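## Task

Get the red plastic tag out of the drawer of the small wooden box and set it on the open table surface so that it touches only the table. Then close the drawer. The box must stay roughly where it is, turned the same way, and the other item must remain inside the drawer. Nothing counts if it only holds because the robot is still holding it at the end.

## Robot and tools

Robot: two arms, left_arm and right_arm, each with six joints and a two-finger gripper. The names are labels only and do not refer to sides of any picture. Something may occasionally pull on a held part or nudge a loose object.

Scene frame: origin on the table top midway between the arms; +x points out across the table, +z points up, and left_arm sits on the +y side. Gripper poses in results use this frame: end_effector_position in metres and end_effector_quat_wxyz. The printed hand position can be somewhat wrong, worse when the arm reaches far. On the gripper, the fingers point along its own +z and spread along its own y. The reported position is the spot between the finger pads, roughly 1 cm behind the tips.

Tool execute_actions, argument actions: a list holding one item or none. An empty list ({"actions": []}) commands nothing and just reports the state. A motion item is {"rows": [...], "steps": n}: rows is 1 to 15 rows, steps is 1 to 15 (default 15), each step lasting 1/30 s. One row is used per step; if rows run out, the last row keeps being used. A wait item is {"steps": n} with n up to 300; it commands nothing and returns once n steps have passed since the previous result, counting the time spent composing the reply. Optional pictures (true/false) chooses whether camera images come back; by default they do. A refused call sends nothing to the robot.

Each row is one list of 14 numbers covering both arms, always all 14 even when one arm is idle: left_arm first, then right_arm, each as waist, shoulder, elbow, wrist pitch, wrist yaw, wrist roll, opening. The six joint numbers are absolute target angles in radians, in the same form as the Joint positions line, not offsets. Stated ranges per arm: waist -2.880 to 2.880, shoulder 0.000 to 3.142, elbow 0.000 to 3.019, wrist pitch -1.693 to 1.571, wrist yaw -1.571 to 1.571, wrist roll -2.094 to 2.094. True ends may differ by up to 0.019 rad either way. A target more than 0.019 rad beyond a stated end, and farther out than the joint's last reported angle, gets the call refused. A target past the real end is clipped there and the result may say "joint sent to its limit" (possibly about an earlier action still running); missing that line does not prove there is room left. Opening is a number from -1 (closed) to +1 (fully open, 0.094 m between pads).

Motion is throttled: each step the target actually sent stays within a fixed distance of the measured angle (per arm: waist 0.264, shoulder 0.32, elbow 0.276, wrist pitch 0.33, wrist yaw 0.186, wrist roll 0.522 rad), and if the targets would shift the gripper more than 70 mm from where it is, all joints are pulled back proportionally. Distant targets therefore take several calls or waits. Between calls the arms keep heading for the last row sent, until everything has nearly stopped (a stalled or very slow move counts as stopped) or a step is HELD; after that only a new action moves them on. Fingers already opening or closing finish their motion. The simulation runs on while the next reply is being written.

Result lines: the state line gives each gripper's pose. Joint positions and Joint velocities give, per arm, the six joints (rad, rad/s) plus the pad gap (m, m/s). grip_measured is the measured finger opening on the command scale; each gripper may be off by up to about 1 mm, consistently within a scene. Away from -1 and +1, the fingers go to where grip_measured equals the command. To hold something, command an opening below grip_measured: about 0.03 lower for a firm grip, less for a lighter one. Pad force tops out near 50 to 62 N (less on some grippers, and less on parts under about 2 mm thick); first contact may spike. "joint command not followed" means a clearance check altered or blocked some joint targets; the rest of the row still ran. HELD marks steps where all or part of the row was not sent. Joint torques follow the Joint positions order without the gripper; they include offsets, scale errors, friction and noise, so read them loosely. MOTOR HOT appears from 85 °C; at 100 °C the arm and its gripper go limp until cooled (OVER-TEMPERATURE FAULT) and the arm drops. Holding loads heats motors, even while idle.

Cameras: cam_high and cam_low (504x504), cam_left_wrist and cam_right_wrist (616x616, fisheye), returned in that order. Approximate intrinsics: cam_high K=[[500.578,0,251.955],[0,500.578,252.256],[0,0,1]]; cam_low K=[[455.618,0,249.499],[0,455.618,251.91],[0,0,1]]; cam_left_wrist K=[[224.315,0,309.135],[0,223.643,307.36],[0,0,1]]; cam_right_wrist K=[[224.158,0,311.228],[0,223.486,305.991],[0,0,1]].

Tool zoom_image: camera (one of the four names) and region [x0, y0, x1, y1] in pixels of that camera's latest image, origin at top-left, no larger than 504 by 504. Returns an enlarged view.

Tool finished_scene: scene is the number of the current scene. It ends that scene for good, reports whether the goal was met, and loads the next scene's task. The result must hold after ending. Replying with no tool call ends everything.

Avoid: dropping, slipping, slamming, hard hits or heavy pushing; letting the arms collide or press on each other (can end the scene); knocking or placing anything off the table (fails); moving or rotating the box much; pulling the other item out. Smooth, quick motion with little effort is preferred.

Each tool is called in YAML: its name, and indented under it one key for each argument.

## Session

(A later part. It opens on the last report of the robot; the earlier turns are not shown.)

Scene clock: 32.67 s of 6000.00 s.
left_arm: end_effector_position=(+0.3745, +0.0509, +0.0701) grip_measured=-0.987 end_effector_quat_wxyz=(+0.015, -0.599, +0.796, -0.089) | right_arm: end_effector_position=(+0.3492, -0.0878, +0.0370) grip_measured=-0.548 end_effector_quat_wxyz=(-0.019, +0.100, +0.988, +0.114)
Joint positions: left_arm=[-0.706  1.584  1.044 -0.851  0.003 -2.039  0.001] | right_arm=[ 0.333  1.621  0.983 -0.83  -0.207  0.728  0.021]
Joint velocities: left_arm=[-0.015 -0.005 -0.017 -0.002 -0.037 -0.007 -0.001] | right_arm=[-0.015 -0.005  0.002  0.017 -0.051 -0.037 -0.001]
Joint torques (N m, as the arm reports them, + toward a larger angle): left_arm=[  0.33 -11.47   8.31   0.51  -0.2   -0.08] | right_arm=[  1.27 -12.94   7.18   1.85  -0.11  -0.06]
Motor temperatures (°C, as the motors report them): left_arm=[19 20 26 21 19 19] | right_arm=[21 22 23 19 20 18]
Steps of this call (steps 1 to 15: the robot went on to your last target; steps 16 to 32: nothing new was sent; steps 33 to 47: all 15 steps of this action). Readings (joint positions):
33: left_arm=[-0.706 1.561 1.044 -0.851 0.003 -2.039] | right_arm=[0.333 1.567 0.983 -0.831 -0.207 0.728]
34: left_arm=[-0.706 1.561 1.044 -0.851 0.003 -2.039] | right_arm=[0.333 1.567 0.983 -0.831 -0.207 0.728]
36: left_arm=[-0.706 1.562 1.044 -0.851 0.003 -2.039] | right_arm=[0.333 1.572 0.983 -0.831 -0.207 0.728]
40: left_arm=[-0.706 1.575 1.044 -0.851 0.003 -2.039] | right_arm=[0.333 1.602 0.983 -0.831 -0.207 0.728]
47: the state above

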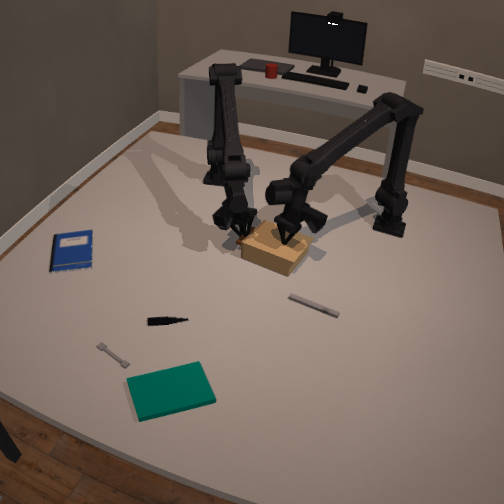

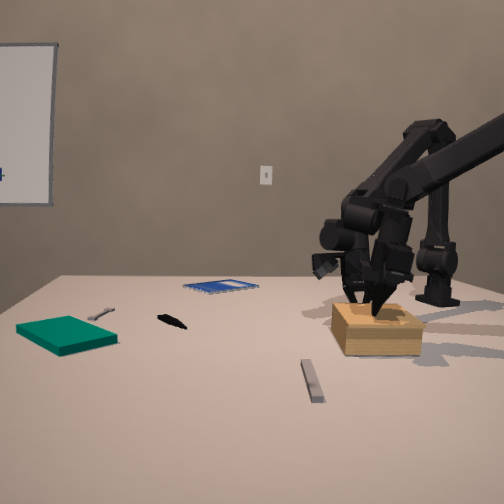

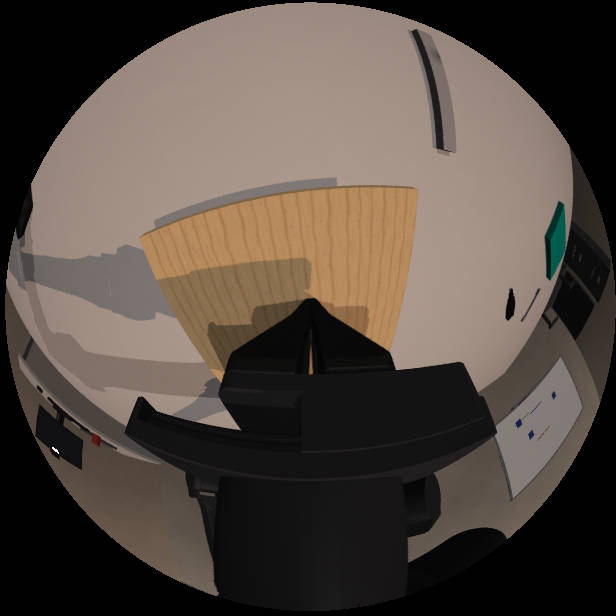

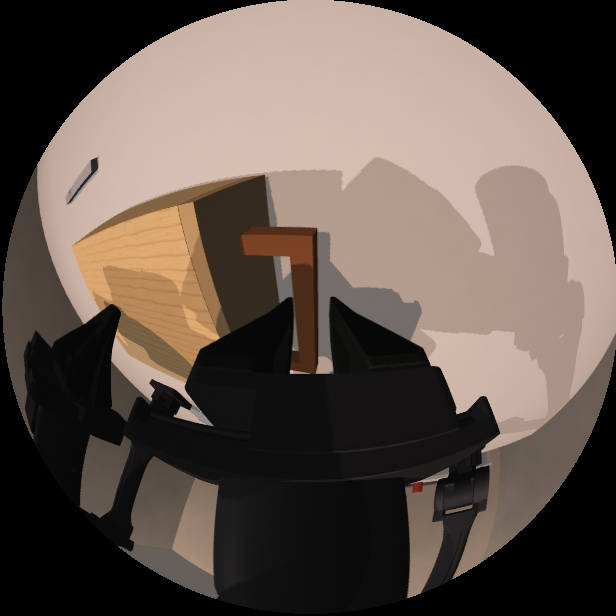

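execute_actions:
  actions:
    - {"rows":[[-0.7035,1.60,1.075,-0.85,0,-2.05,-1,0.35,1.63,0.99,-0.812,-0.21,0.72,-0.55],[-0.7035,1.61,1.075,-0.85,0,-2.05,-1,0.355,1.64,0.99,-0.812,-0.21,0.72,-0.55],[-0.7035,1.62,1.075,-0.85,0,-2.05,-1,0.355,1.645,0.99,-0.812,-0.21,0.72,-0.55]],"steps":12}

Scene clock: 34.27 s of 6000.00 s.
left_arm: end_effector_position=(+0.3745, +0.0509, +0.0695) grip_measured=-0.987 end_effector_quat_wxyz=(+0.014, -0.599, +0.796, -0.088) | right_arm: end_effector_position=(+0.3439, -0.0819, +0.0325) grip_measured=-0.548 end_effector_quat_wxyz=(-0.024, +0.092, +0.989, +0.111)
Joint positions: left_arm=[-0.706  1.585  1.044 -0.851  0.003 -2.039  0.001] | right_arm=[ 0.351  1.632  0.983 -0.83  -0.208  0.728  0.021]
Joint velocities: left_arm=[-0.005 -0.015 -0.002  0.002 -0.007  0.007  0.   ] | right_arm=[ 0.005 -0.005 -0.007  0.002 -0.022  0.081  0.   ]
Joint torques (N m, as the arm reports them, + toward a larger angle): left_arm=[ 0.1  -9.32  8.29  0.56 -0.18 -0.07] | right_arm=[  0.59 -11.89   7.08   1.67  -0.11  -0.07]
Motor temperatures (°C, as the motors report them): left_arm=[19 20 26 21 19 19] | right_arm=[21 22 23 19 20 18]
Steps of this call (steps 1 to 15: the robot went on to your last target; steps 16 to 36: nothing new was sent; steps 37 to 48: all 12 steps of this action). Readings (joint positions):
37: left_arm=[-0.706 1.584 1.044 -0.851 0.003 -2.039] | right_arm=[0.334 1.621 0.983 -0.830 -0.207 0.728]
38: left_arm=[-0.706 1.584 1.044 -0.851 0.003 -2.039] | right_arm=[0.335 1.621 0.983 -0.830 -0.207 0.728]
40: left_arm=[-0.706 1.585 1.044 -0.851 0.003 -2.039] | right_arm=[0.341 1.623 0.983 -0.830 -0.207 0.728]
44: left_arm=[-0.706 1.585 1.044 -0.851 0.003 -2.039] | right_arm=[0.350 1.630 0.983 -0.830 -0.208 0.728]
48: the state above

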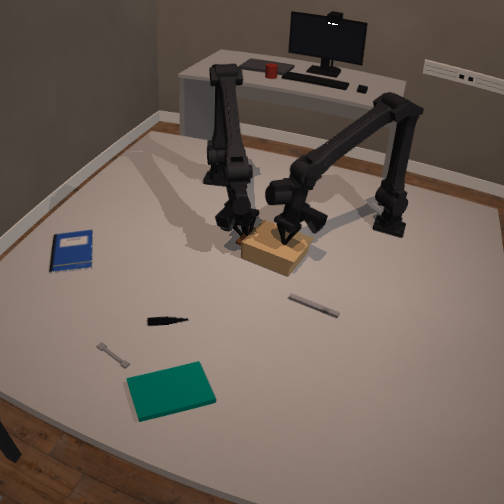

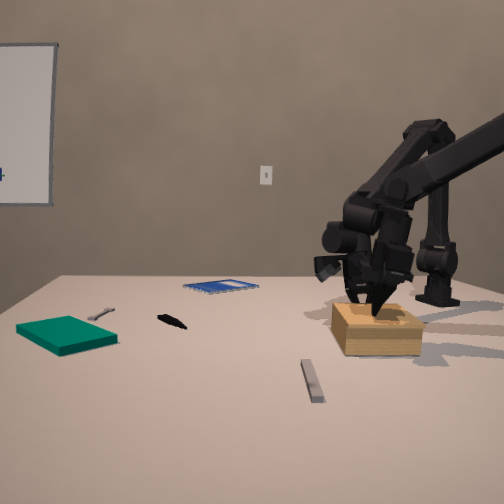

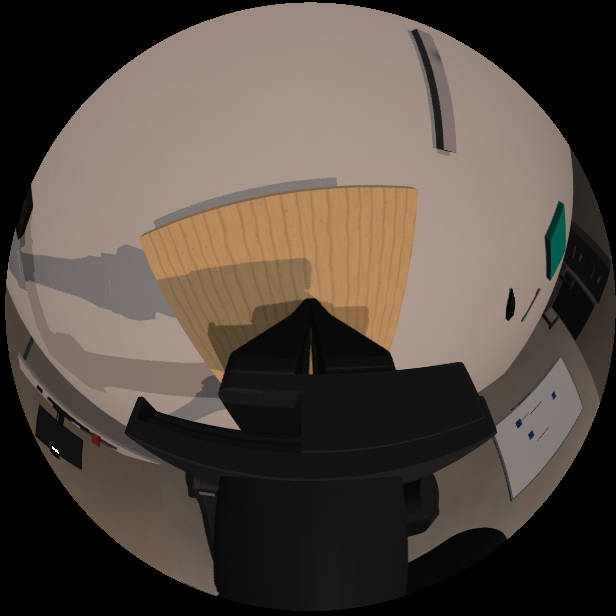

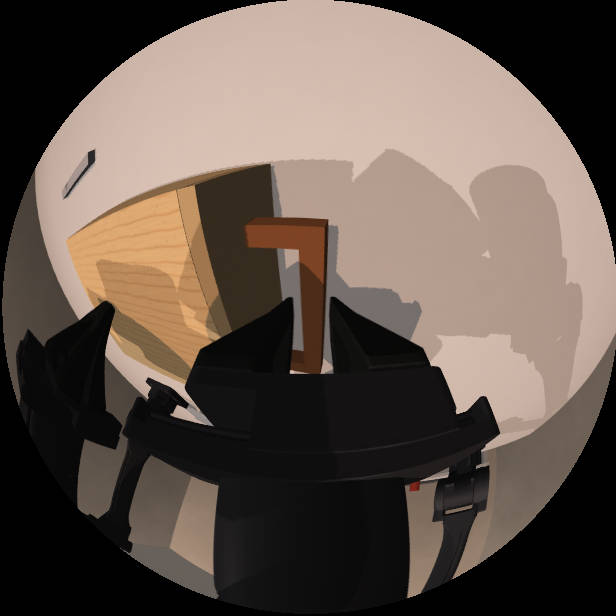

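execute_actions:
  actions:
    - {"rows":[[-0.7035,1.64,1.075,-0.85,0,-2.05,-1,0.35,1.64,0.99,-0.812,-0.21,0.72,-0.7],[-0.7035,1.66,1.075,-0.85,0,-2.05,-1,0.35,1.64,0.99,-0.812,-0.21,0.72,-0.83]],"steps":12}
  pictures: false

Scene clock: 35.40 s of 6000.00 s.
left_arm: end_effector_position=(+0.3795, +0.0480, +0.0687) grip_measured=-0.987 end_effector_quat_wxyz=(+0.018, -0.599, +0.796, -0.087) | right_arm: end_effector_position=(+0.3456, -0.0843, +0.0323) grip_measured=-0.800 end_effector_quat_wxyz=(-0.022, +0.094, +0.989, +0.108)
Joint positions: left_arm=[-0.706  1.6    1.06  -0.853 -0.004 -2.039  0.001] | right_arm=[ 0.347  1.632  0.983 -0.829 -0.201  0.728  0.009]
Joint velocities: left_arm=[-0.024  0.005 -0.012 -0.012  0.066 -0.066 -0.   ] | right_arm=[-0.005 -0.005 -0.002  0.002 -0.095  0.007  0.001]
Joint torques (N m, as the arm reports them, + toward a larger angle): left_arm=[ 0.29 -7.48  7.26  0.69  0.16 -0.09] | right_arm=[  0.92 -12.64   7.13   1.64  -0.34  -0.06]
Motor temperatures (°C, as the motors report them): left_arm=[19 20 26 21 19 19] | right_arm=[21 22 23 19 20 18]
Steps of this call (steps 1 to 15: the robot went on to your last target; steps 16 to 22: nothing new was sent; steps 23 to 34: all 12 steps of this action). Readings (joint positions):
23: left_arm=[-0.706 1.587 1.044 -0.851 0.003 -2.039] | right_arm=[0.351 1.632 0.983 -0.830 -0.208 0.728]
24: left_arm=[-0.706 1.589 1.046 -0.851 -0.000 -2.039] | right_arm=[0.350 1.632 0.983 -0.829 -0.204 0.728]
26: left_arm=[-0.706 1.596 1.054 -0.852 -0.003 -2.039] | right_arm=[0.349 1.632 0.983 -0.829 -0.202 0.728]
30: left_arm=[-0.706 1.600 1.060 -0.853 -0.004 -2.039] | right_arm=[0.347 1.632 0.983 -0.829 -0.201 0.728]
34: the state above

execute_actions:
  actions:
    - {"rows":[[-0.7035,1.66,1.06,-0.85,0,-2.05,-1,0.343,1.615,0.985,-0.81,-0.21,0.715,-0.82],[-0.7035,1.66,1.06,-0.85,0,-2.05,-1,0.336,1.605,0.978,-0.81,-0.21,0.708,-0.82],[-0.7035,1.66,1.06,-0.85,0,-2.05,-1,0.329,1.598,0.970,-0.808,-0.21,0.701,-0.82],[-0.7035,1.66,1.06,-0.85,0,-2.05,-1,0.322,1.592,0.962,-0.806,-0.21,0.694,-0.82],[-0.7035,1.66,1.06,-0.85,0,-2.05,-1,0.315,1.586,0.954,-0.805,-0.21,0.687,-0.82],[-0.7035,1.66,1.06,-0.85,0,-2.05,-1,0.308,1.58,0.946,-0.803,-0.21,0.68,-0.82],[-0.7035,1.66,1.06,-0.85,0,-2.05,-1,0.301,1.573,0.938,-0.802,-0.21,0.673,-0.82],[-0.7035,1.66,1.06,-0.85,0,-2.05,-1,0.294,1.567,0.93,-0.8,-0.21,0.666,-0.82],[-0.7035,1.66,1.06,-0.85,0,-2.05,-1,0.287,1.561,0.922,-0.799,-0.21,0.659,-0.82],[-0.7035,1.66,1.06,-0.85,0,-2.05,-1,0.28,1.554,0.914,-0.797,-0.21,0.652,-0.82],[-0.7035,1.66,1.06,-0.85,0,-2.05,-1,0.273,1.548,0.906,-0.796,-0.21,0.645,-0.82],[-0.7035,1.66,1.06,-0.85,0,-2.05,-1,0.266,1.542,0.898,-0.794,-0.21,0.638,-0.82],[-0.7035,1.66,1.06,-0.85,0,-2.05,-1,0.258,1.535,0.89,-0.792,-0.21,0.63,-0.82]],"steps":15}

Scene clock: 41.20 s of 6000.00 s.
left_arm: end_effector_position=(+0.3783, +0.0401, +0.0686) grip_measured=-0.987 end_effector_quat_wxyz=(+0.010, -0.595, +0.798, -0.093) | right_arm: end_effector_position=(+0.3387, -0.1154, +0.0324) grip_measured=-0.800 end_effector_quat_wxyz=(-0.012, +0.093, +0.988, +0.120)
Joint positions: left_arm=[-0.714  1.607  1.067 -0.844  0.011 -2.039  0.001] | right_arm=[ 0.285  1.572  0.905 -0.795 -0.215  0.667  0.009]
Joint velocities: left_arm=[ 0.005  0.005 -0.017  0.017 -0.022 -0.037 -0.001] | right_arm=[-0.181 -0.132 -0.139 -0.002 -0.022 -0.242 -0.001]
Joint torques (N m, as the arm reports them, + toward a larger angle): left_arm=[ 1.04 -8.24  5.86  0.23 -0.63 -0.08] | right_arm=[ -0.59 -14.73   6.1    0.98   0.18  -0.18]
Motor temperatures (°C, as the motors report them): left_arm=[19 19 25 21 19 19] | right_arm=[21 22 22 19 20 18]
Steps of this call (steps 1 to 15: the robot went on to your last target; steps 16 to 90: nothing new was sent; then 2.30 s passed at rest; steps 91 to 105: all 15 steps of this action). Readings (joint positions):
91: left_arm=[-0.706 1.600 1.060 -0.853 -0.004 -2.039] | right_arm=[0.346 1.632 0.983 -0.829 -0.201 0.728]
92: left_arm=[-0.706 1.600 1.060 -0.853 -0.004 -2.039] | right_arm=[0.345 1.632 0.983 -0.829 -0.202 0.728]
94: left_arm=[-0.706 1.601 1.060 -0.853 -0.004 -2.039] | right_arm=[0.342 1.630 0.979 -0.826 -0.206 0.724]
98: left_arm=[-0.707 1.603 1.063 -0.850 0.009 -2.039] | right_arm=[0.330 1.615 0.958 -0.806 -0.214 0.709]
105: the state above

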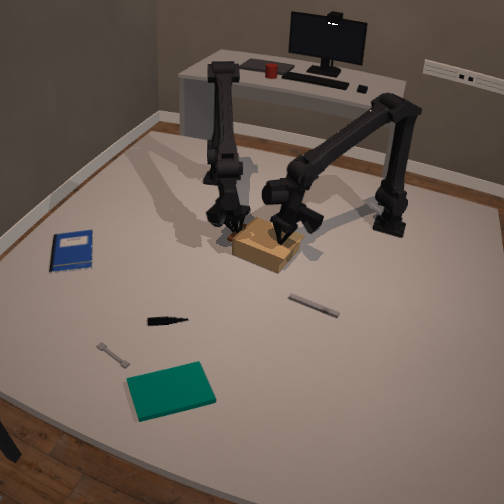

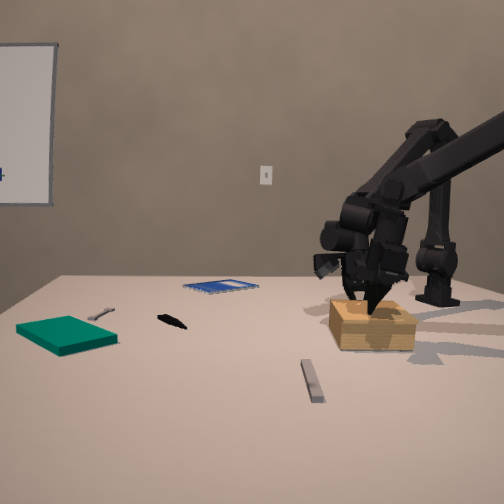

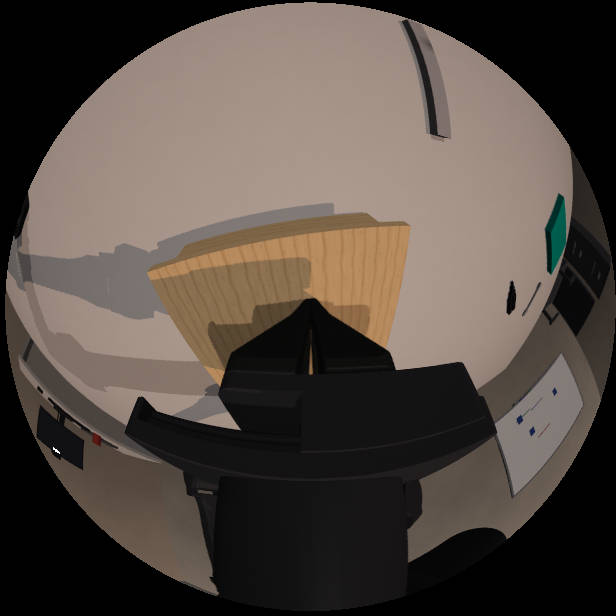

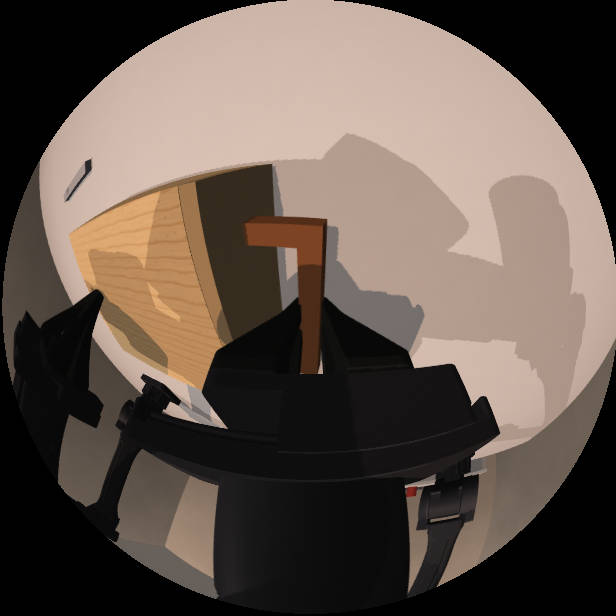

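execute_actions:
  actions:
    - {"rows":[[-0.7035,1.56,1.06,-0.85,0,-2.05,-1,0.262,1.55,0.92,-0.81,-0.21,0.645,-0.82],[-0.7035,1.55,1.06,-0.85,0,-2.05,-1,0.27,1.558,0.932,-0.812,-0.21,0.652,-0.82],[-0.7035,1.55,1.06,-0.85,0,-2.05,-1,0.277,1.565,0.941,-0.814,-0.21,0.659,-0.82],[-0.7035,1.55,1.06,-0.85,0,-2.05,-1,0.284,1.571,0.949,-0.816,-0.21,0.666,-0.82],[-0.7035,1.55,1.06,-0.85,0,-2.05,-1,0.291,1.578,0.957,-0.818,-0.21,0.673,-0.82],[-0.7035,1.55,1.06,-0.85,0,-2.05,-1,0.298,1.584,0.965,-0.82,-0.21,0.68,-0.82],[-0.7035,1.55,1.06,-0.85,0,-2.05,-1,0.305,1.59,0.973,-0.822,-0.21,0.687,-0.82],[-0.7035,1.55,1.06,-0.85,0,-2.05,-1,0.312,1.597,0.981,-0.824,-0.21,0.694,-0.82],[-0.7035,1.55,1.06,-0.85,0,-2.05,-1,0.319,1.603,0.989,-0.826,-0.21,0.701,-0.82],[-0.7035,1.55,1.06,-0.85,0,-2.05,-1,0.326,1.609,0.997,-0.828,-0.21,0.708,-0.82],[-0.7035,1.55,1.06,-0.85,0,-2.05,-1,0.333,1.616,1.005,-0.83,-0.21,0.715,-0.82],[-0.7035,1.55,1.06,-0.85,0,-2.05,-1,0.34,1.622,1.013,-0.832,-0.21,0.722,-0.82],[-0.7035,1.55,1.06,-0.85,0,-2.05,-1,0.347,1.629,1.021,-0.834,-0.21,0.729,-0.82],[-0.7035,1.55,1.06,-0.85,0,-2.05,-1,0.354,1.635,1.028,-0.836,-0.21,0.736,-0.82]],"steps":15}
  pictures: false

execute_actions:
  actions:
    - {"steps":15}

Scene clock: 48.23 s of 6000.00 s.
left_arm: end_effector_position=(+0.3772, +0.0447, +0.0824) grip_measured=-0.987 end_effector_quat_wxyz=(+0.017, -0.596, +0.796, -0.107) | right_arm: end_effector_position=(+0.3423, -0.0905, +0.0321) grip_measured=-0.800 end_effector_quat_wxyz=(-0.021, +0.090, +0.990, +0.110)
Joint positions: left_arm=[-0.712  1.563  1.051 -0.843  0.004 -2.039  0.001] | right_arm=[ 0.337  1.618  0.965 -0.824 -0.205  0.709  0.009]
Joint velocities: left_arm=[-0.015 -0.015  0.007 -0.017 -0.022 -0.022 -0.001] | right_arm=[0.23  0.181 0.232 0.022 0.007 0.125 0.   ]
Joint torques (N m, as the arm reports them, + toward a larger angle): left_arm=[  0.71 -12.61   6.98   0.33  -0.24  -0.08] | right_arm=[  1.1  -11.73  10.37   0.25  -0.22   0.05]
Motor temperatures (°C, as the motors report them): left_arm=[19 19 25 21 20 19] | right_arm=[21 22 22 19 20 18]
Steps of this call (steps 1 to 30: the robot went on to your last target; steps 31 to 100: nothing new was sent; then 3.20 s passed at rest; steps 101 to 115: all 15 steps of this action). Readings (joint positions):
101: left_arm=[-0.714 1.603 1.067 -0.843 0.011 -2.039] | right_arm=[0.276 1.567 0.899 -0.795 -0.215 0.651]
102: left_arm=[-0.714 1.596 1.063 -0.843 0.007 -2.039] | right_arm=[0.276 1.567 0.899 -0.796 -0.213 0.651]
104: left_arm=[-0.712 1.582 1.054 -0.843 0.004 -2.039] | right_arm=[0.276 1.567 0.899 -0.801 -0.210 0.654]
108: left_arm=[-0.712 1.564 1.051 -0.843 0.004 -2.039] | right_arm=[0.284 1.572 0.908 -0.812 -0.205 0.669]
115: the state above

Scene clock: 48.73 s of 6000.00 s.
left_arm: end_effector_position=(+0.3772, +0.0447, +0.0824) grip_measured=-0.987 end_effector_quat_wxyz=(+0.017, -0.596, +0.796, -0.107) | right_arm: end_effector_position=(+0.3422, -0.0819, +0.0322) grip_measured=-0.800 end_effector_quat_wxyz=(-0.022, +0.089, +0.990, +0.111)
Joint positions: left_arm=[-0.712  1.563  1.051 -0.843  0.004 -2.039  0.001] | right_arm=[ 0.354  1.627  0.977 -0.824 -0.205  0.726  0.009]
Joint velocities: left_arm=[-0.015 -0.015 -0.007 -0.002  0.022 -0.066 -0.002] | right_arm=[-0.005  0.005 -0.007 -0.012  0.022 -0.051  0.001]
Joint torques (N m, as the arm reports them, + toward a larger angle): left_arm=[  0.82 -12.94   6.93   0.3   -0.22  -0.1 ] | right_arm=[  0.65 -12.57  10.42   0.22  -0.2    0.13]
Motor temperatures (°C, as the motors report them): left_arm=[19 19 25 21 20 19] | right_arm=[21 22 22 19 20 18]
Steps of this call (steps 1 to 15: the robot went on to your last target). Readings (joint positions):
1: left_arm=[-0.712 1.563 1.051 -0.843 0.004 -2.039] | right_arm=[0.344 1.623 0.971 -0.824 -0.205 0.714]
2: left_arm=[-0.712 1.563 1.051 -0.843 0.004 -2.039] | right_arm=[0.349 1.626 0.975 -0.824 -0.205 0.717]
4: left_arm=[-0.712 1.563 1.051 -0.843 0.004 -2.039] | right_arm=[0.354 1.627 0.977 -0.824 -0.205 0.722]
8: left_arm=[-0.712 1.563 1.051 -0.843 0.004 -2.039] | right_arm=[0.354 1.627 0.977 -0.824 -0.205 0.726]
15: the state above

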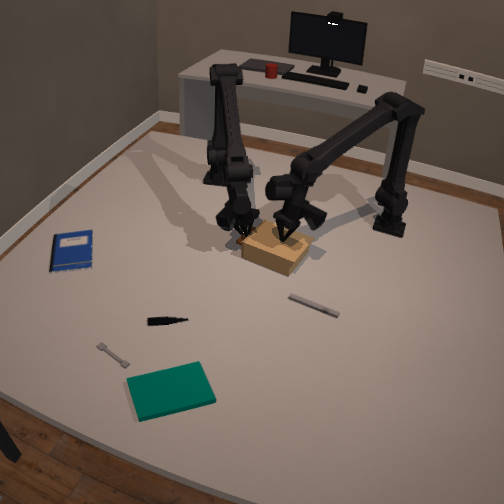

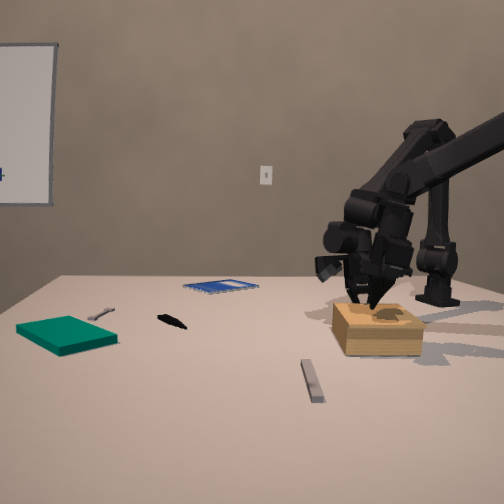

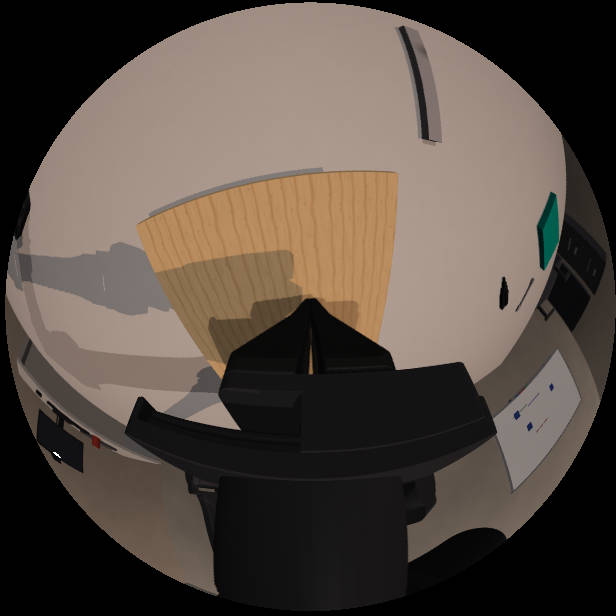

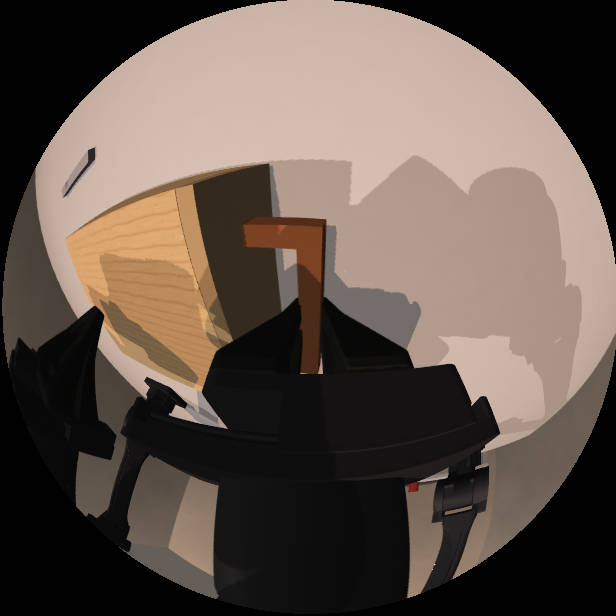

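zoom_image:
  camera: "cam_low"
  region: [310,280,450,370]

zoom_image:
  camera: "cam_right_wrist"
  region: [40,140,340,440]

zoom_image:
  camera: "cam_high"
  region: [210,190,340,290]

Region (310, 280, 450, 370) of cam_low's 504x504 image, scaled by 3.600, with more detail than that image has; it fills the top 324 rows of this view, and the rest is white.

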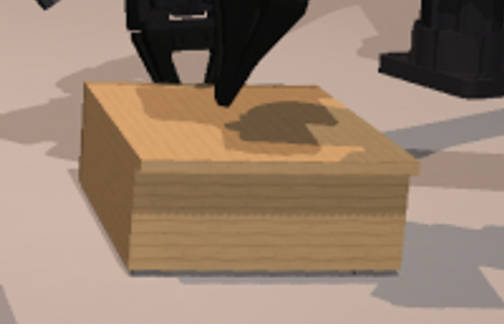

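Region (40, 140, 340, 440) of cam_right_wrist's 616x616 image, scaled by 1.680, with more detail than that image has.

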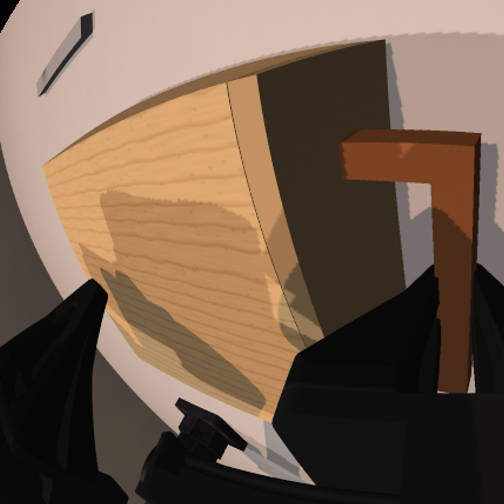

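Region (210, 190, 340, 290) of cam_high's 504x504 image, scaled by 3.877, with more detail than that image has; it fills the top 388 rows of this view, and the rest is white.

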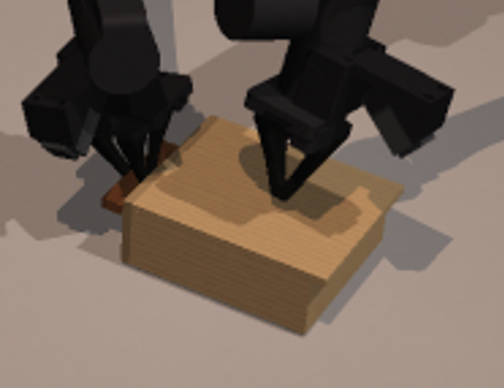

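execute_actions:
  actions:
    - {"rows":[[-0.70,1.4,1.0,-0.85,0,-1.8,-1,0.354,1.635,1.0,-0.83,-0.21,0.73,-0.82],[-0.65,1.35,0.95,-0.85,0,-1.6,-1,0.354,1.635,1.0,-0.83,-0.21,0.73,-0.82],[-0.55,1.3,0.9,-0.85,0,-1.4,-1,0.354,1.635,1.0,-0.83,-0.21,0.73,-0.82],[-0.4,1.2,0.85,-0.8,0,-1.26,-0.5,0.354,1.635,1.0,-0.83,-0.21,0.73,-0.82],[-0.232,1.12,0.8,-0.5,0,-1.26,-0.5,0.354,1.635,1.0,-0.83,-0.21,0.73,-0.82]],"steps":15}
  pictures: false

execute_actions:
  actions:
    - {"rows":[[-0.232,1.11,0.7,-0.1,0.2,-1.26,-0.5,0.354,1.635,1.0,-0.83,-0.21,0.73,-0.82],[-0.232,1.11,0.7,0.0,0.3,-1.26,-0.5,0.354,1.635,1.0,-0.83,-0.21,0.73,-0.82],[-0.232,1.11,0.65,0.1,0.3,-1.26,-0.5,0.354,1.635,1.0,-0.83,-0.21,0.73,-0.82],[-0.232,1.11,0.6,0.2,0.4,-1.26,-0.5,0.354,1.635,1.0,-0.83,-0.21,0.73,-0.82],[-0.232,1.11,0.55,0.3,0.4,-1.26,-0.5,0.354,1.635,1.0,-0.83,-0.21,0.73,-0.82],[-0.232,1.11,0.5,0.33,0.5,-1.26,-0.5,0.354,1.635,1.0,-0.83,-0.21,0.73,-0.82],[-0.232,1.11,0.45,0.33,0.6,-1.26,-0.5,0.354,1.635,1.0,-0.83,-0.21,0.73,-0.82],[-0.232,1.11,0.36,0.33,0.7,-1.26,-0.5,0.354,1.635,1.0,-0.83,-0.21,0.73,-0.82]],"steps":15}
  pictures: false

execute_actions:
  actions:
    - {"steps":20}

Scene clock: 58.03 s of 6000.00 s.
left_arm: end_effector_position=(+0.4656, +0.2618, +0.2061) grip_measured=-0.502 end_effector_quat_wxyz=(+0.256, -0.494, +0.789, -0.262) | right_arm: end_effector_position=(+0.3422, -0.0819, +0.0322) grip_measured=-0.800 end_effector_quat_wxyz=(-0.022, +0.090, +0.990, +0.111)
Joint positions: left_arm=[-0.201  1.106  0.805 -0.52  -0.004 -1.362  0.023] | right_arm=[ 0.354  1.627  0.977 -0.824 -0.205  0.727  0.009]
Joint velocities: left_arm=[ 0.161 -0.161  0.017  0.1   -0.007  0.564 -0.001] | right_arm=[-0.005 -0.005 -0.007 -0.002 -0.037  0.051 -0.001]
Joint torques (N m, as the arm reports them, + toward a larger angle): left_arm=[-4.07 -5.19  7.26  1.77  0.15  0.16] | right_arm=[  0.64 -12.62   8.34   0.51  -0.2    0.06]
Motor temperatures (°C, as the motors report them): left_arm=[19 20 25 21 20 19] | right_arm=[21 22 23 19 20 18]
Steps of this call (steps 1 to 15: the robot went on to your last target; steps 16 to 90: nothing new was sent; then 5.80 s passed at rest; steps 91 to 105: all 15 steps of this action). Readings (joint positions):
91: left_arm=[-0.712 1.553 1.044 -0.841 0.004 -2.005] | right_arm=[0.354 1.627 0.977 -0.824 -0.205 0.727]
92: left_arm=[-0.708 1.529 1.020 -0.840 0.004 -1.934] | right_arm=[0.354 1.627 0.977 -0.824 -0.205 0.727]
94: left_arm=[-0.675 1.444 0.951 -0.840 0.004 -1.810] | right_arm=[0.354 1.627 0.977 -0.824 -0.205 0.727]
98: left_arm=[-0.503 1.262 0.835 -0.681 0.004 -1.625] | right_arm=[0.354 1.627 0.977 -0.824 -0.205 0.727]
105: the state above

Scene clock: 58.53 s of 6000.00 s.
left_arm: end_effector_position=(+0.3532, +0.1654, +0.1257) grip_measured=-0.502 end_effector_quat_wxyz=(+0.134, -0.239, +0.794, -0.543) | right_arm: end_effector_position=(+0.3422, -0.0819, +0.0322) grip_measured=-0.800 end_effector_quat_wxyz=(-0.022, +0.090, +0.990, +0.111)
Joint positions: left_arm=[-0.228  1.118  0.316  0.292  0.697 -1.277  0.023] | right_arm=[ 0.354  1.627  0.977 -0.824 -0.205  0.727  0.009]
Joint velocities: left_arm=[ 0.005 -0.015  0.002  0.164  0.007  0.037  0.001] | right_arm=[-0.015 -0.005 -0.017 -0.007 -0.037  0.066 -0.   ]
Joint torques (N m, as the arm reports them, + toward a larger angle): left_arm=[-0.08 -5.43  9.01  2.58  0.44  0.2 ] | right_arm=[  0.66 -12.62   8.35   0.53  -0.19   0.06]
Motor temperatures (°C, as the motors report them): left_arm=[19 20 25 21 20 19] | right_arm=[21 22 23 19 20 18]
Steps of this call (steps 1 to 15: all 15 steps of this action). Readings (joint positions):
1: left_arm=[-0.197 1.101 0.787 -0.455 0.079 -1.344] | right_arm=[0.354 1.627 0.977 -0.824 -0.205 0.727]
2: left_arm=[-0.201 1.098 0.757 -0.340 0.181 -1.329] | right_arm=[0.354 1.627 0.977 -0.824 -0.205 0.727]
4: left_arm=[-0.216 1.099 0.684 -0.123 0.326 -1.308] | right_arm=[0.354 1.627 0.977 -0.824 -0.205 0.727]
8: left_arm=[-0.227 1.100 0.493 0.238 0.605 -1.285] | right_arm=[0.354 1.627 0.977 -0.824 -0.205 0.727]
15: the state above

Scene clock: 59.20 s of 6000.00 s.
left_arm: end_effector_position=(+0.3555, +0.1648, +0.1298) grip_measured=-0.502 end_effector_quat_wxyz=(+0.143, -0.233, +0.791, -0.547) | right_arm: end_effector_position=(+0.3422, -0.0819, +0.0322) grip_measured=-0.800 end_effector_quat_wxyz=(-0.022, +0.090, +0.990, +0.111)
Joint positions: left_arm=[-0.228  1.117  0.318  0.309  0.697 -1.272  0.023] | right_arm=[ 0.354  1.627  0.977 -0.824 -0.205  0.727  0.009]
Joint velocities: left_arm=[ 0.005 -0.005 -0.012  0.002 -0.022  0.007  0.002] | right_arm=[-0.015 -0.005 -0.007  0.002 -0.007 -0.022  0.   ]
Joint torques (N m, as the arm reports them, + toward a larger angle): left_arm=[-0.57 -5.38  8.8   2.36  0.44  0.19] | right_arm=[  0.68 -12.54   8.37   0.54  -0.2    0.06]
Motor temperatures (°C, as the motors report them): left_arm=[19 20 25 21 20 19] | right_arm=[21 22 23 19 20 18]
Steps of this call (steps 1 to 20: the robot went on to your last target). Readings (joint positions):
1: left_arm=[-0.228 1.117 0.317 0.299 0.697 -1.276] | right_arm=[0.354 1.627 0.977 -0.824 -0.205 0.727]
2: left_arm=[-0.228 1.117 0.318 0.305 0.697 -1.275] | right_arm=[0.354 1.627 0.977 -0.824 -0.205 0.727]
4: left_arm=[-0.228 1.117 0.318 0.309 0.697 -1.273] | right_arm=[0.354 1.627 0.977 -0.824 -0.205 0.727]
8: left_arm=[-0.228 1.117 0.318 0.309 0.697 -1.273] | right_arm=[0.354 1.627 0.977 -0.824 -0.205 0.727]
20: the state above

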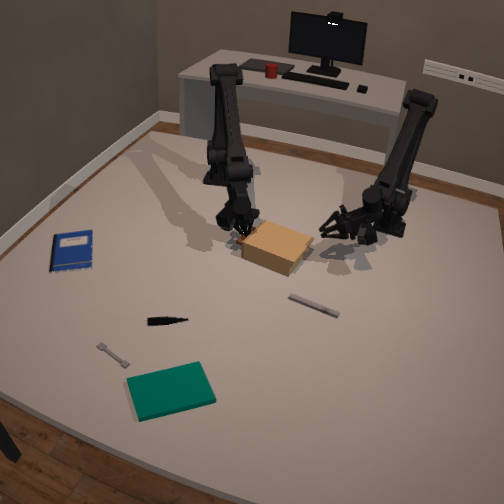

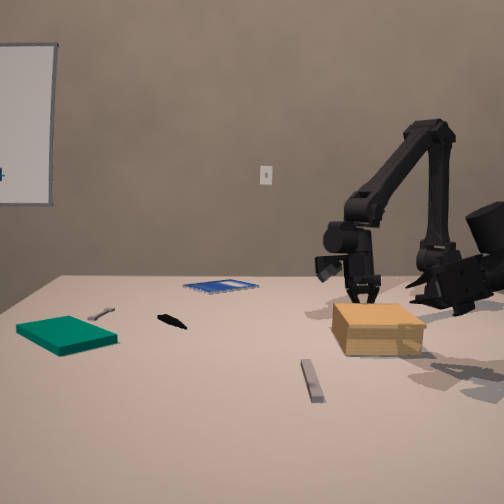

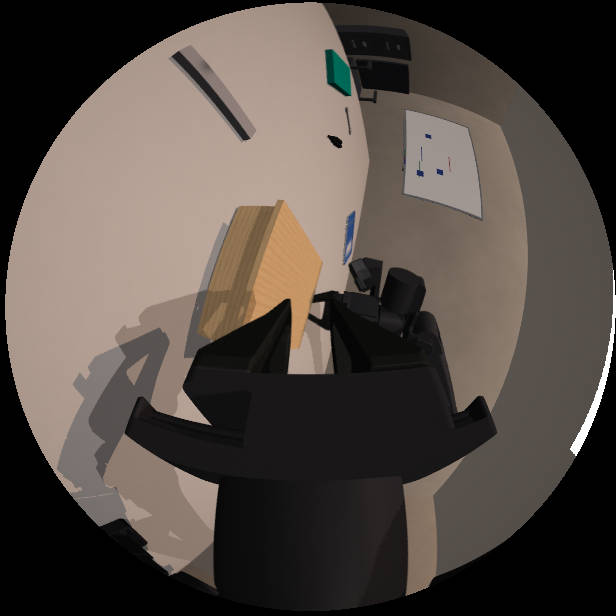

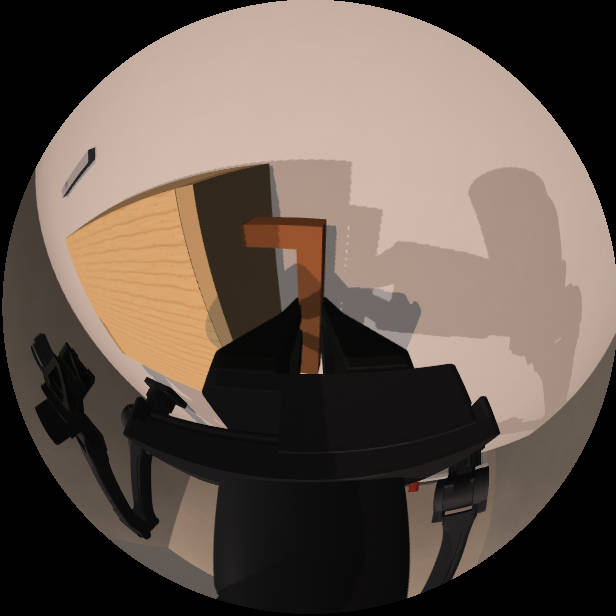

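execute_actions:
  actions:
    - {"rows":[[-0.232,1.16,0.35,0.39,0.7,-1.25,-0.5,0.354,1.635,1.0,-0.83,-0.21,0.73,-0.82],[-0.232,1.2,0.345,0.44,0.7,-1.25,-0.5,0.354,1.635,1.0,-0.83,-0.21,0.73,-0.82],[-0.232,1.24,0.34,0.49,0.7,-1.25,-0.5,0.354,1.635,1.0,-0.83,-0.21,0.73,-0.82],[-0.232,1.28,0.335,0.54,0.7,-1.25,-0.5,0.354,1.635,1.0,-0.83,-0.21,0.73,-0.82],[-0.232,1.32,0.33,0.59,0.7,-1.25,-0.5,0.354,1.635,1.0,-0.83,-0.21,0.73,-0.82],[-0.232,1.36,0.32,0.64,0.7,-1.25,-0.5,0.354,1.635,1.0,-0.83,-0.21,0.73,-0.82],[-0.232,1.4,0.315,0.69,0.7,-1.25,-0.5,0.354,1.635,1.0,-0.83,-0.21,0.73,-0.82],[-0.232,1.44,0.31,0.73,0.7,-1.25,-0.5,0.354,1.635,1.0,-0.83,-0.21,0.73,-0.82],[-0.232,1.47,0.30,0.76,0.7,-1.25,-0.5,0.354,1.635,1.0,-0.83,-0.21,0.73,-0.82]],"steps":15}
  pictures: false

execute_actions:
  actions:
    - {"steps":12}

Scene clock: 61.60 s of 6000.00 s.
left_arm: end_effector_position=(+0.3707, +0.1605, +0.0629) grip_measured=-0.502 end_effector_quat_wxyz=(+0.151, -0.225, +0.790, -0.550) | right_arm: end_effector_position=(+0.3422, -0.0819, +0.0322) grip_measured=-0.800 end_effector_quat_wxyz=(-0.022, +0.090, +0.990, +0.111)
Joint positions: left_arm=[-0.228  1.493  0.29   0.73   0.697 -1.262  0.023] | right_arm=[ 0.354  1.627  0.977 -0.824 -0.205  0.727  0.009]
Joint velocities: left_arm=[-0.005 -0.054 -0.046  0.085  0.051 -0.037 -0.001] | right_arm=[-0.005 -0.005 -0.002  0.007  0.051  0.037 -0.   ]
Joint torques (N m, as the arm reports them, + toward a larger angle): left_arm=[-0.52 -8.52  4.39  2.58  0.38  0.2 ] | right_arm=[  0.7  -12.64   8.36   0.54  -0.2    0.06]
Motor temperatures (°C, as the motors report them): left_arm=[19 20 25 21 20 19] | right_arm=[21 22 23 19 20 18]
Steps of this call (steps 1 to 15: the robot went on to your last target; steps 16 to 57: nothing new was sent; steps 58 to 72: all 15 steps of this action). Readings (joint positions):
58: left_arm=[-0.228 1.120 0.318 0.321 0.697 -1.270] | right_arm=[0.354 1.627 0.977 -0.824 -0.205 0.727]
59: left_arm=[-0.228 1.132 0.318 0.349 0.697 -1.269] | right_arm=[0.354 1.627 0.977 -0.824 -0.205 0.727]
61: left_arm=[-0.228 1.183 0.318 0.437 0.697 -1.265] | right_arm=[0.354 1.627 0.977 -0.824 -0.205 0.727]
65: left_arm=[-0.228 1.358 0.317 0.626 0.697 -1.263] | right_arm=[0.354 1.627 0.977 -0.824 -0.205 0.727]
72: the state above

Scene clock: 62.00 s of 6000.00 s.
left_arm: end_effector_position=(+0.3720, +0.1601, +0.0680) grip_measured=-0.502 end_effector_quat_wxyz=(+0.158, -0.220, +0.787, -0.554) | right_arm: end_effector_position=(+0.3422, -0.0819, +0.0322) grip_measured=-0.800 end_effector_quat_wxyz=(-0.022, +0.090, +0.990, +0.111)
Joint positions: left_arm=[-0.228  1.484  0.289  0.74   0.697 -1.262  0.023] | right_arm=[ 0.354  1.627  0.977 -0.824 -0.205  0.727  0.009]
Joint velocities: left_arm=[ 0.005 -0.015 -0.002 -0.012  0.022  0.022 -0.   ] | right_arm=[-0.005 -0.005  0.002 -0.007 -0.007 -0.081  0.001]
Joint torques (N m, as the arm reports them, + toward a larger angle): left_arm=[-0.57 -8.17  4.37  2.4   0.38  0.19] | right_arm=[  0.69 -12.6    8.36   0.52  -0.2    0.06]
Motor temperatures (°C, as the motors report them): left_arm=[19 20 25 21 20 19] | right_arm=[21 22 23 19 20 18]
Steps of this call (steps 1 to 12: the robot went on to your last target). Readings (joint positions):
1: left_arm=[-0.228 1.491 0.289 0.732 0.697 -1.262] | right_arm=[0.354 1.627 0.977 -0.824 -0.205 0.727]
2: left_arm=[-0.228 1.489 0.289 0.736 0.697 -1.262] | right_arm=[0.354 1.627 0.977 -0.824 -0.205 0.727]
4: left_arm=[-0.228 1.485 0.289 0.739 0.697 -1.262] | right_arm=[0.354 1.627 0.977 -0.824 -0.205 0.727]
8: left_arm=[-0.228 1.484 0.289 0.740 0.697 -1.262] | right_arm=[0.354 1.627 0.977 -0.824 -0.205 0.727]
12: the state above

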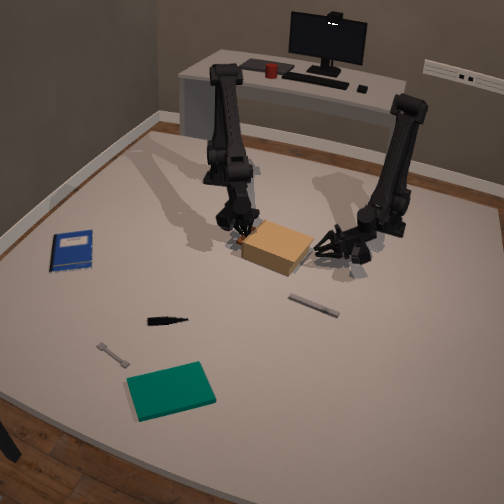

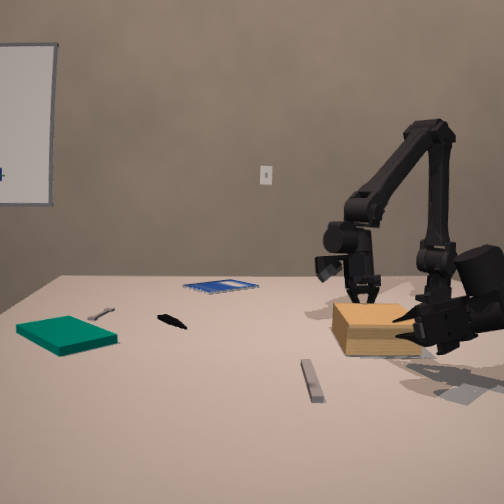

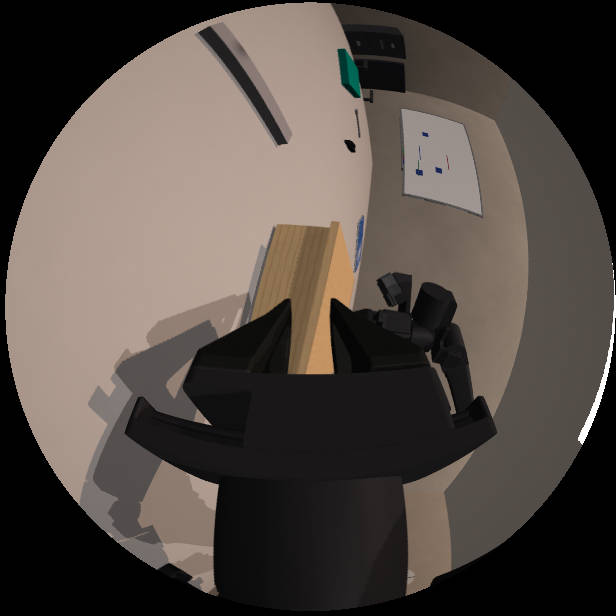

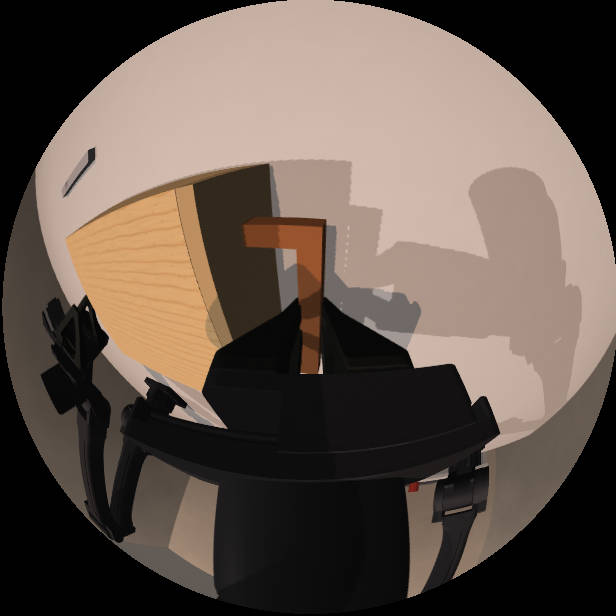

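execute_actions:
  actions:
    - {"rows":[[-0.232,1.50,0.30,0.76,0.7,-1.25,-0.5,0.354,1.635,1.0,-0.83,-0.21,0.73,-0.82],[-0.232,1.515,0.30,0.76,0.7,-1.25,-0.5,0.354,1.635,1.0,-0.83,-0.21,0.73,-0.82],[-0.232,1.515,0.30,0.76,0.7,-1.25,-0.5,0.354,1.635,1.0,-0.83,-0.21,0.73,-0.82],[-0.245,1.515,0.30,0.76,0.7,-1.25,-0.5,0.354,1.635,1.0,-0.83,-0.21,0.73,-0.82],[-0.26,1.515,0.30,0.76,0.7,-1.25,-0.5,0.354,1.635,1.0,-0.83,-0.21,0.73,-0.82],[-0.275,1.515,0.30,0.76,0.7,-1.25,-0.5,0.354,1.635,1.0,-0.83,-0.21,0.73,-0.82],[-0.29,1.515,0.30,0.76,0.7,-1.25,-0.5,0.354,1.635,1.0,-0.83,-0.21,0.73,-0.82],[-0.305,1.515,0.30,0.76,0.7,-1.25,-0.5,0.354,1.635,1.0,-0.83,-0.21,0.73,-0.82]],"steps":15}

zoom_image:
  camera: "cam_high"
  region: [260,200,390,290]

zoom_image:
  camera: "cam_low"
  region: [330,270,504,380]

Scene clock: 64.57 s of 6000.00 s.
left_arm: end_effector_position=(+0.3536, +0.1359, +0.0583) grip_measured=-0.502 end_effector_quat_wxyz=(+0.128, -0.196, +0.799, -0.554) | right_arm: end_effector_position=(+0.3422, -0.0819, +0.0322) grip_measured=-0.800 end_effector_quat_wxyz=(-0.022, +0.090, +0.990, +0.111)
Joint positions: left_arm=[-0.303  1.512  0.289  0.742  0.698 -1.261  0.023] | right_arm=[ 0.354  1.627  0.977 -0.824 -0.205  0.727  0.009]
Joint velocities: left_arm=[-0.015 -0.005  0.002 -0.012  0.037  0.051 -0.002] | right_arm=[-0.005 -0.005  0.002 -0.012  0.051 -0.066 -0.   ]
Joint torques (N m, as the arm reports them, + toward a larger angle): left_arm=[-0.49 -7.32  4.24  2.3   0.35  0.18] | right_arm=[  0.59 -12.61   8.37   0.53  -0.2    0.06]
Motor temperatures (°C, as the motors report them): left_arm=[19 20 25 21 20 19] | right_arm=[21 22 23 19 20 18]
Steps of this call (steps 1 to 30: the robot went on to your last target; steps 31 to 62: nothing new was sent; steps 63 to 77: all 15 steps of this action). Readings (joint positions):
63: left_arm=[-0.228 1.484 0.289 0.740 0.697 -1.262] | right_arm=[0.354 1.627 0.977 -0.824 -0.205 0.727]
64: left_arm=[-0.228 1.487 0.289 0.741 0.697 -1.262] | right_arm=[0.354 1.627 0.977 -0.824 -0.205 0.727]
66: left_arm=[-0.229 1.497 0.289 0.742 0.697 -1.262] | right_arm=[0.354 1.627 0.977 -0.824 -0.205 0.727]
70: left_arm=[-0.263 1.511 0.289 0.742 0.697 -1.262] | right_arm=[0.354 1.627 0.977 -0.824 -0.205 0.727]
77: the state above

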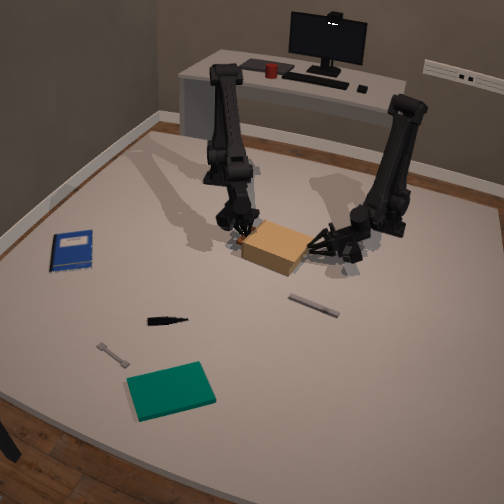

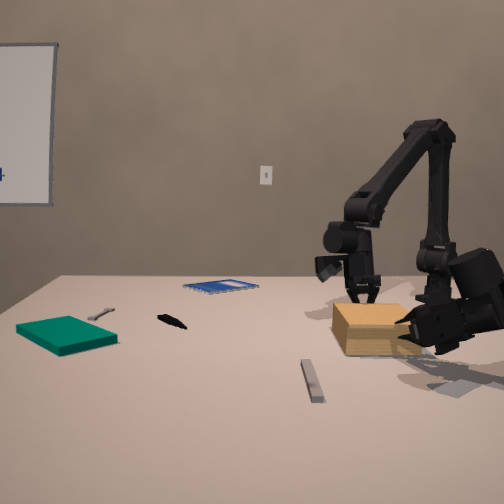

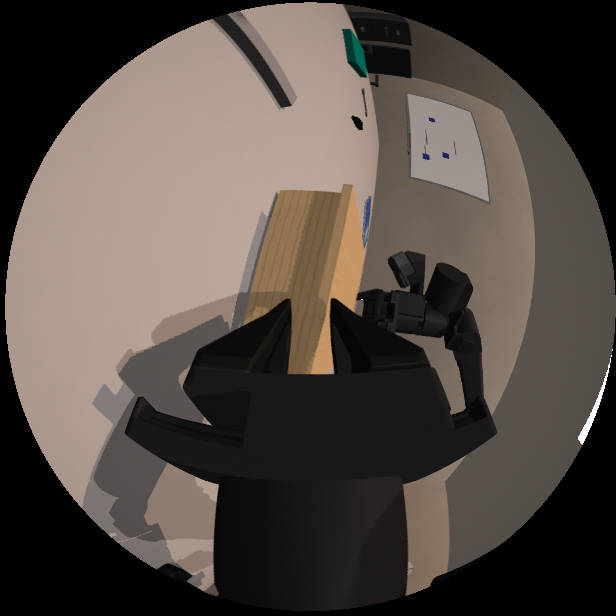

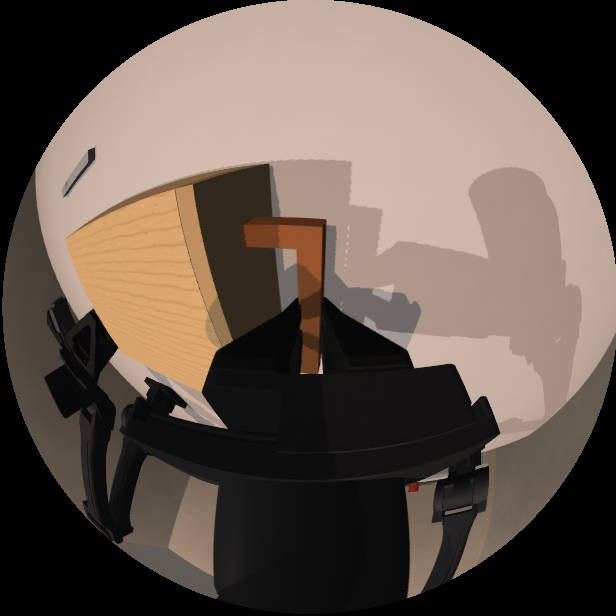

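Region (260, 200, 390, 290) of cam_high's 504x504 image, scaled by 3.877, with more detail than that image has; it fills the top 349 rows of this view, and the rest is white.

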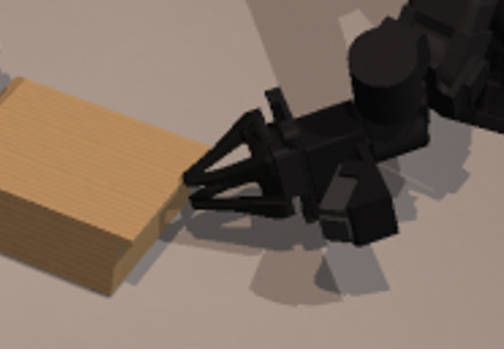

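Region (330, 270, 504, 380) of cam_low's 504x504 image, scaled by 2.897, with more detail than that image has; it fills the top 319 rows of this view, and the rest is white.

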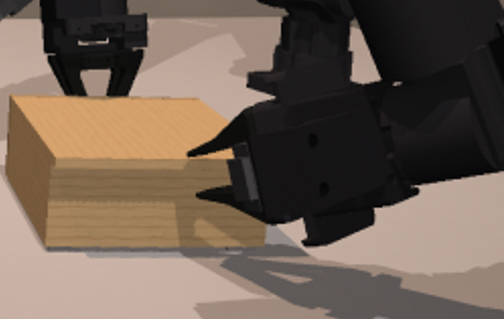

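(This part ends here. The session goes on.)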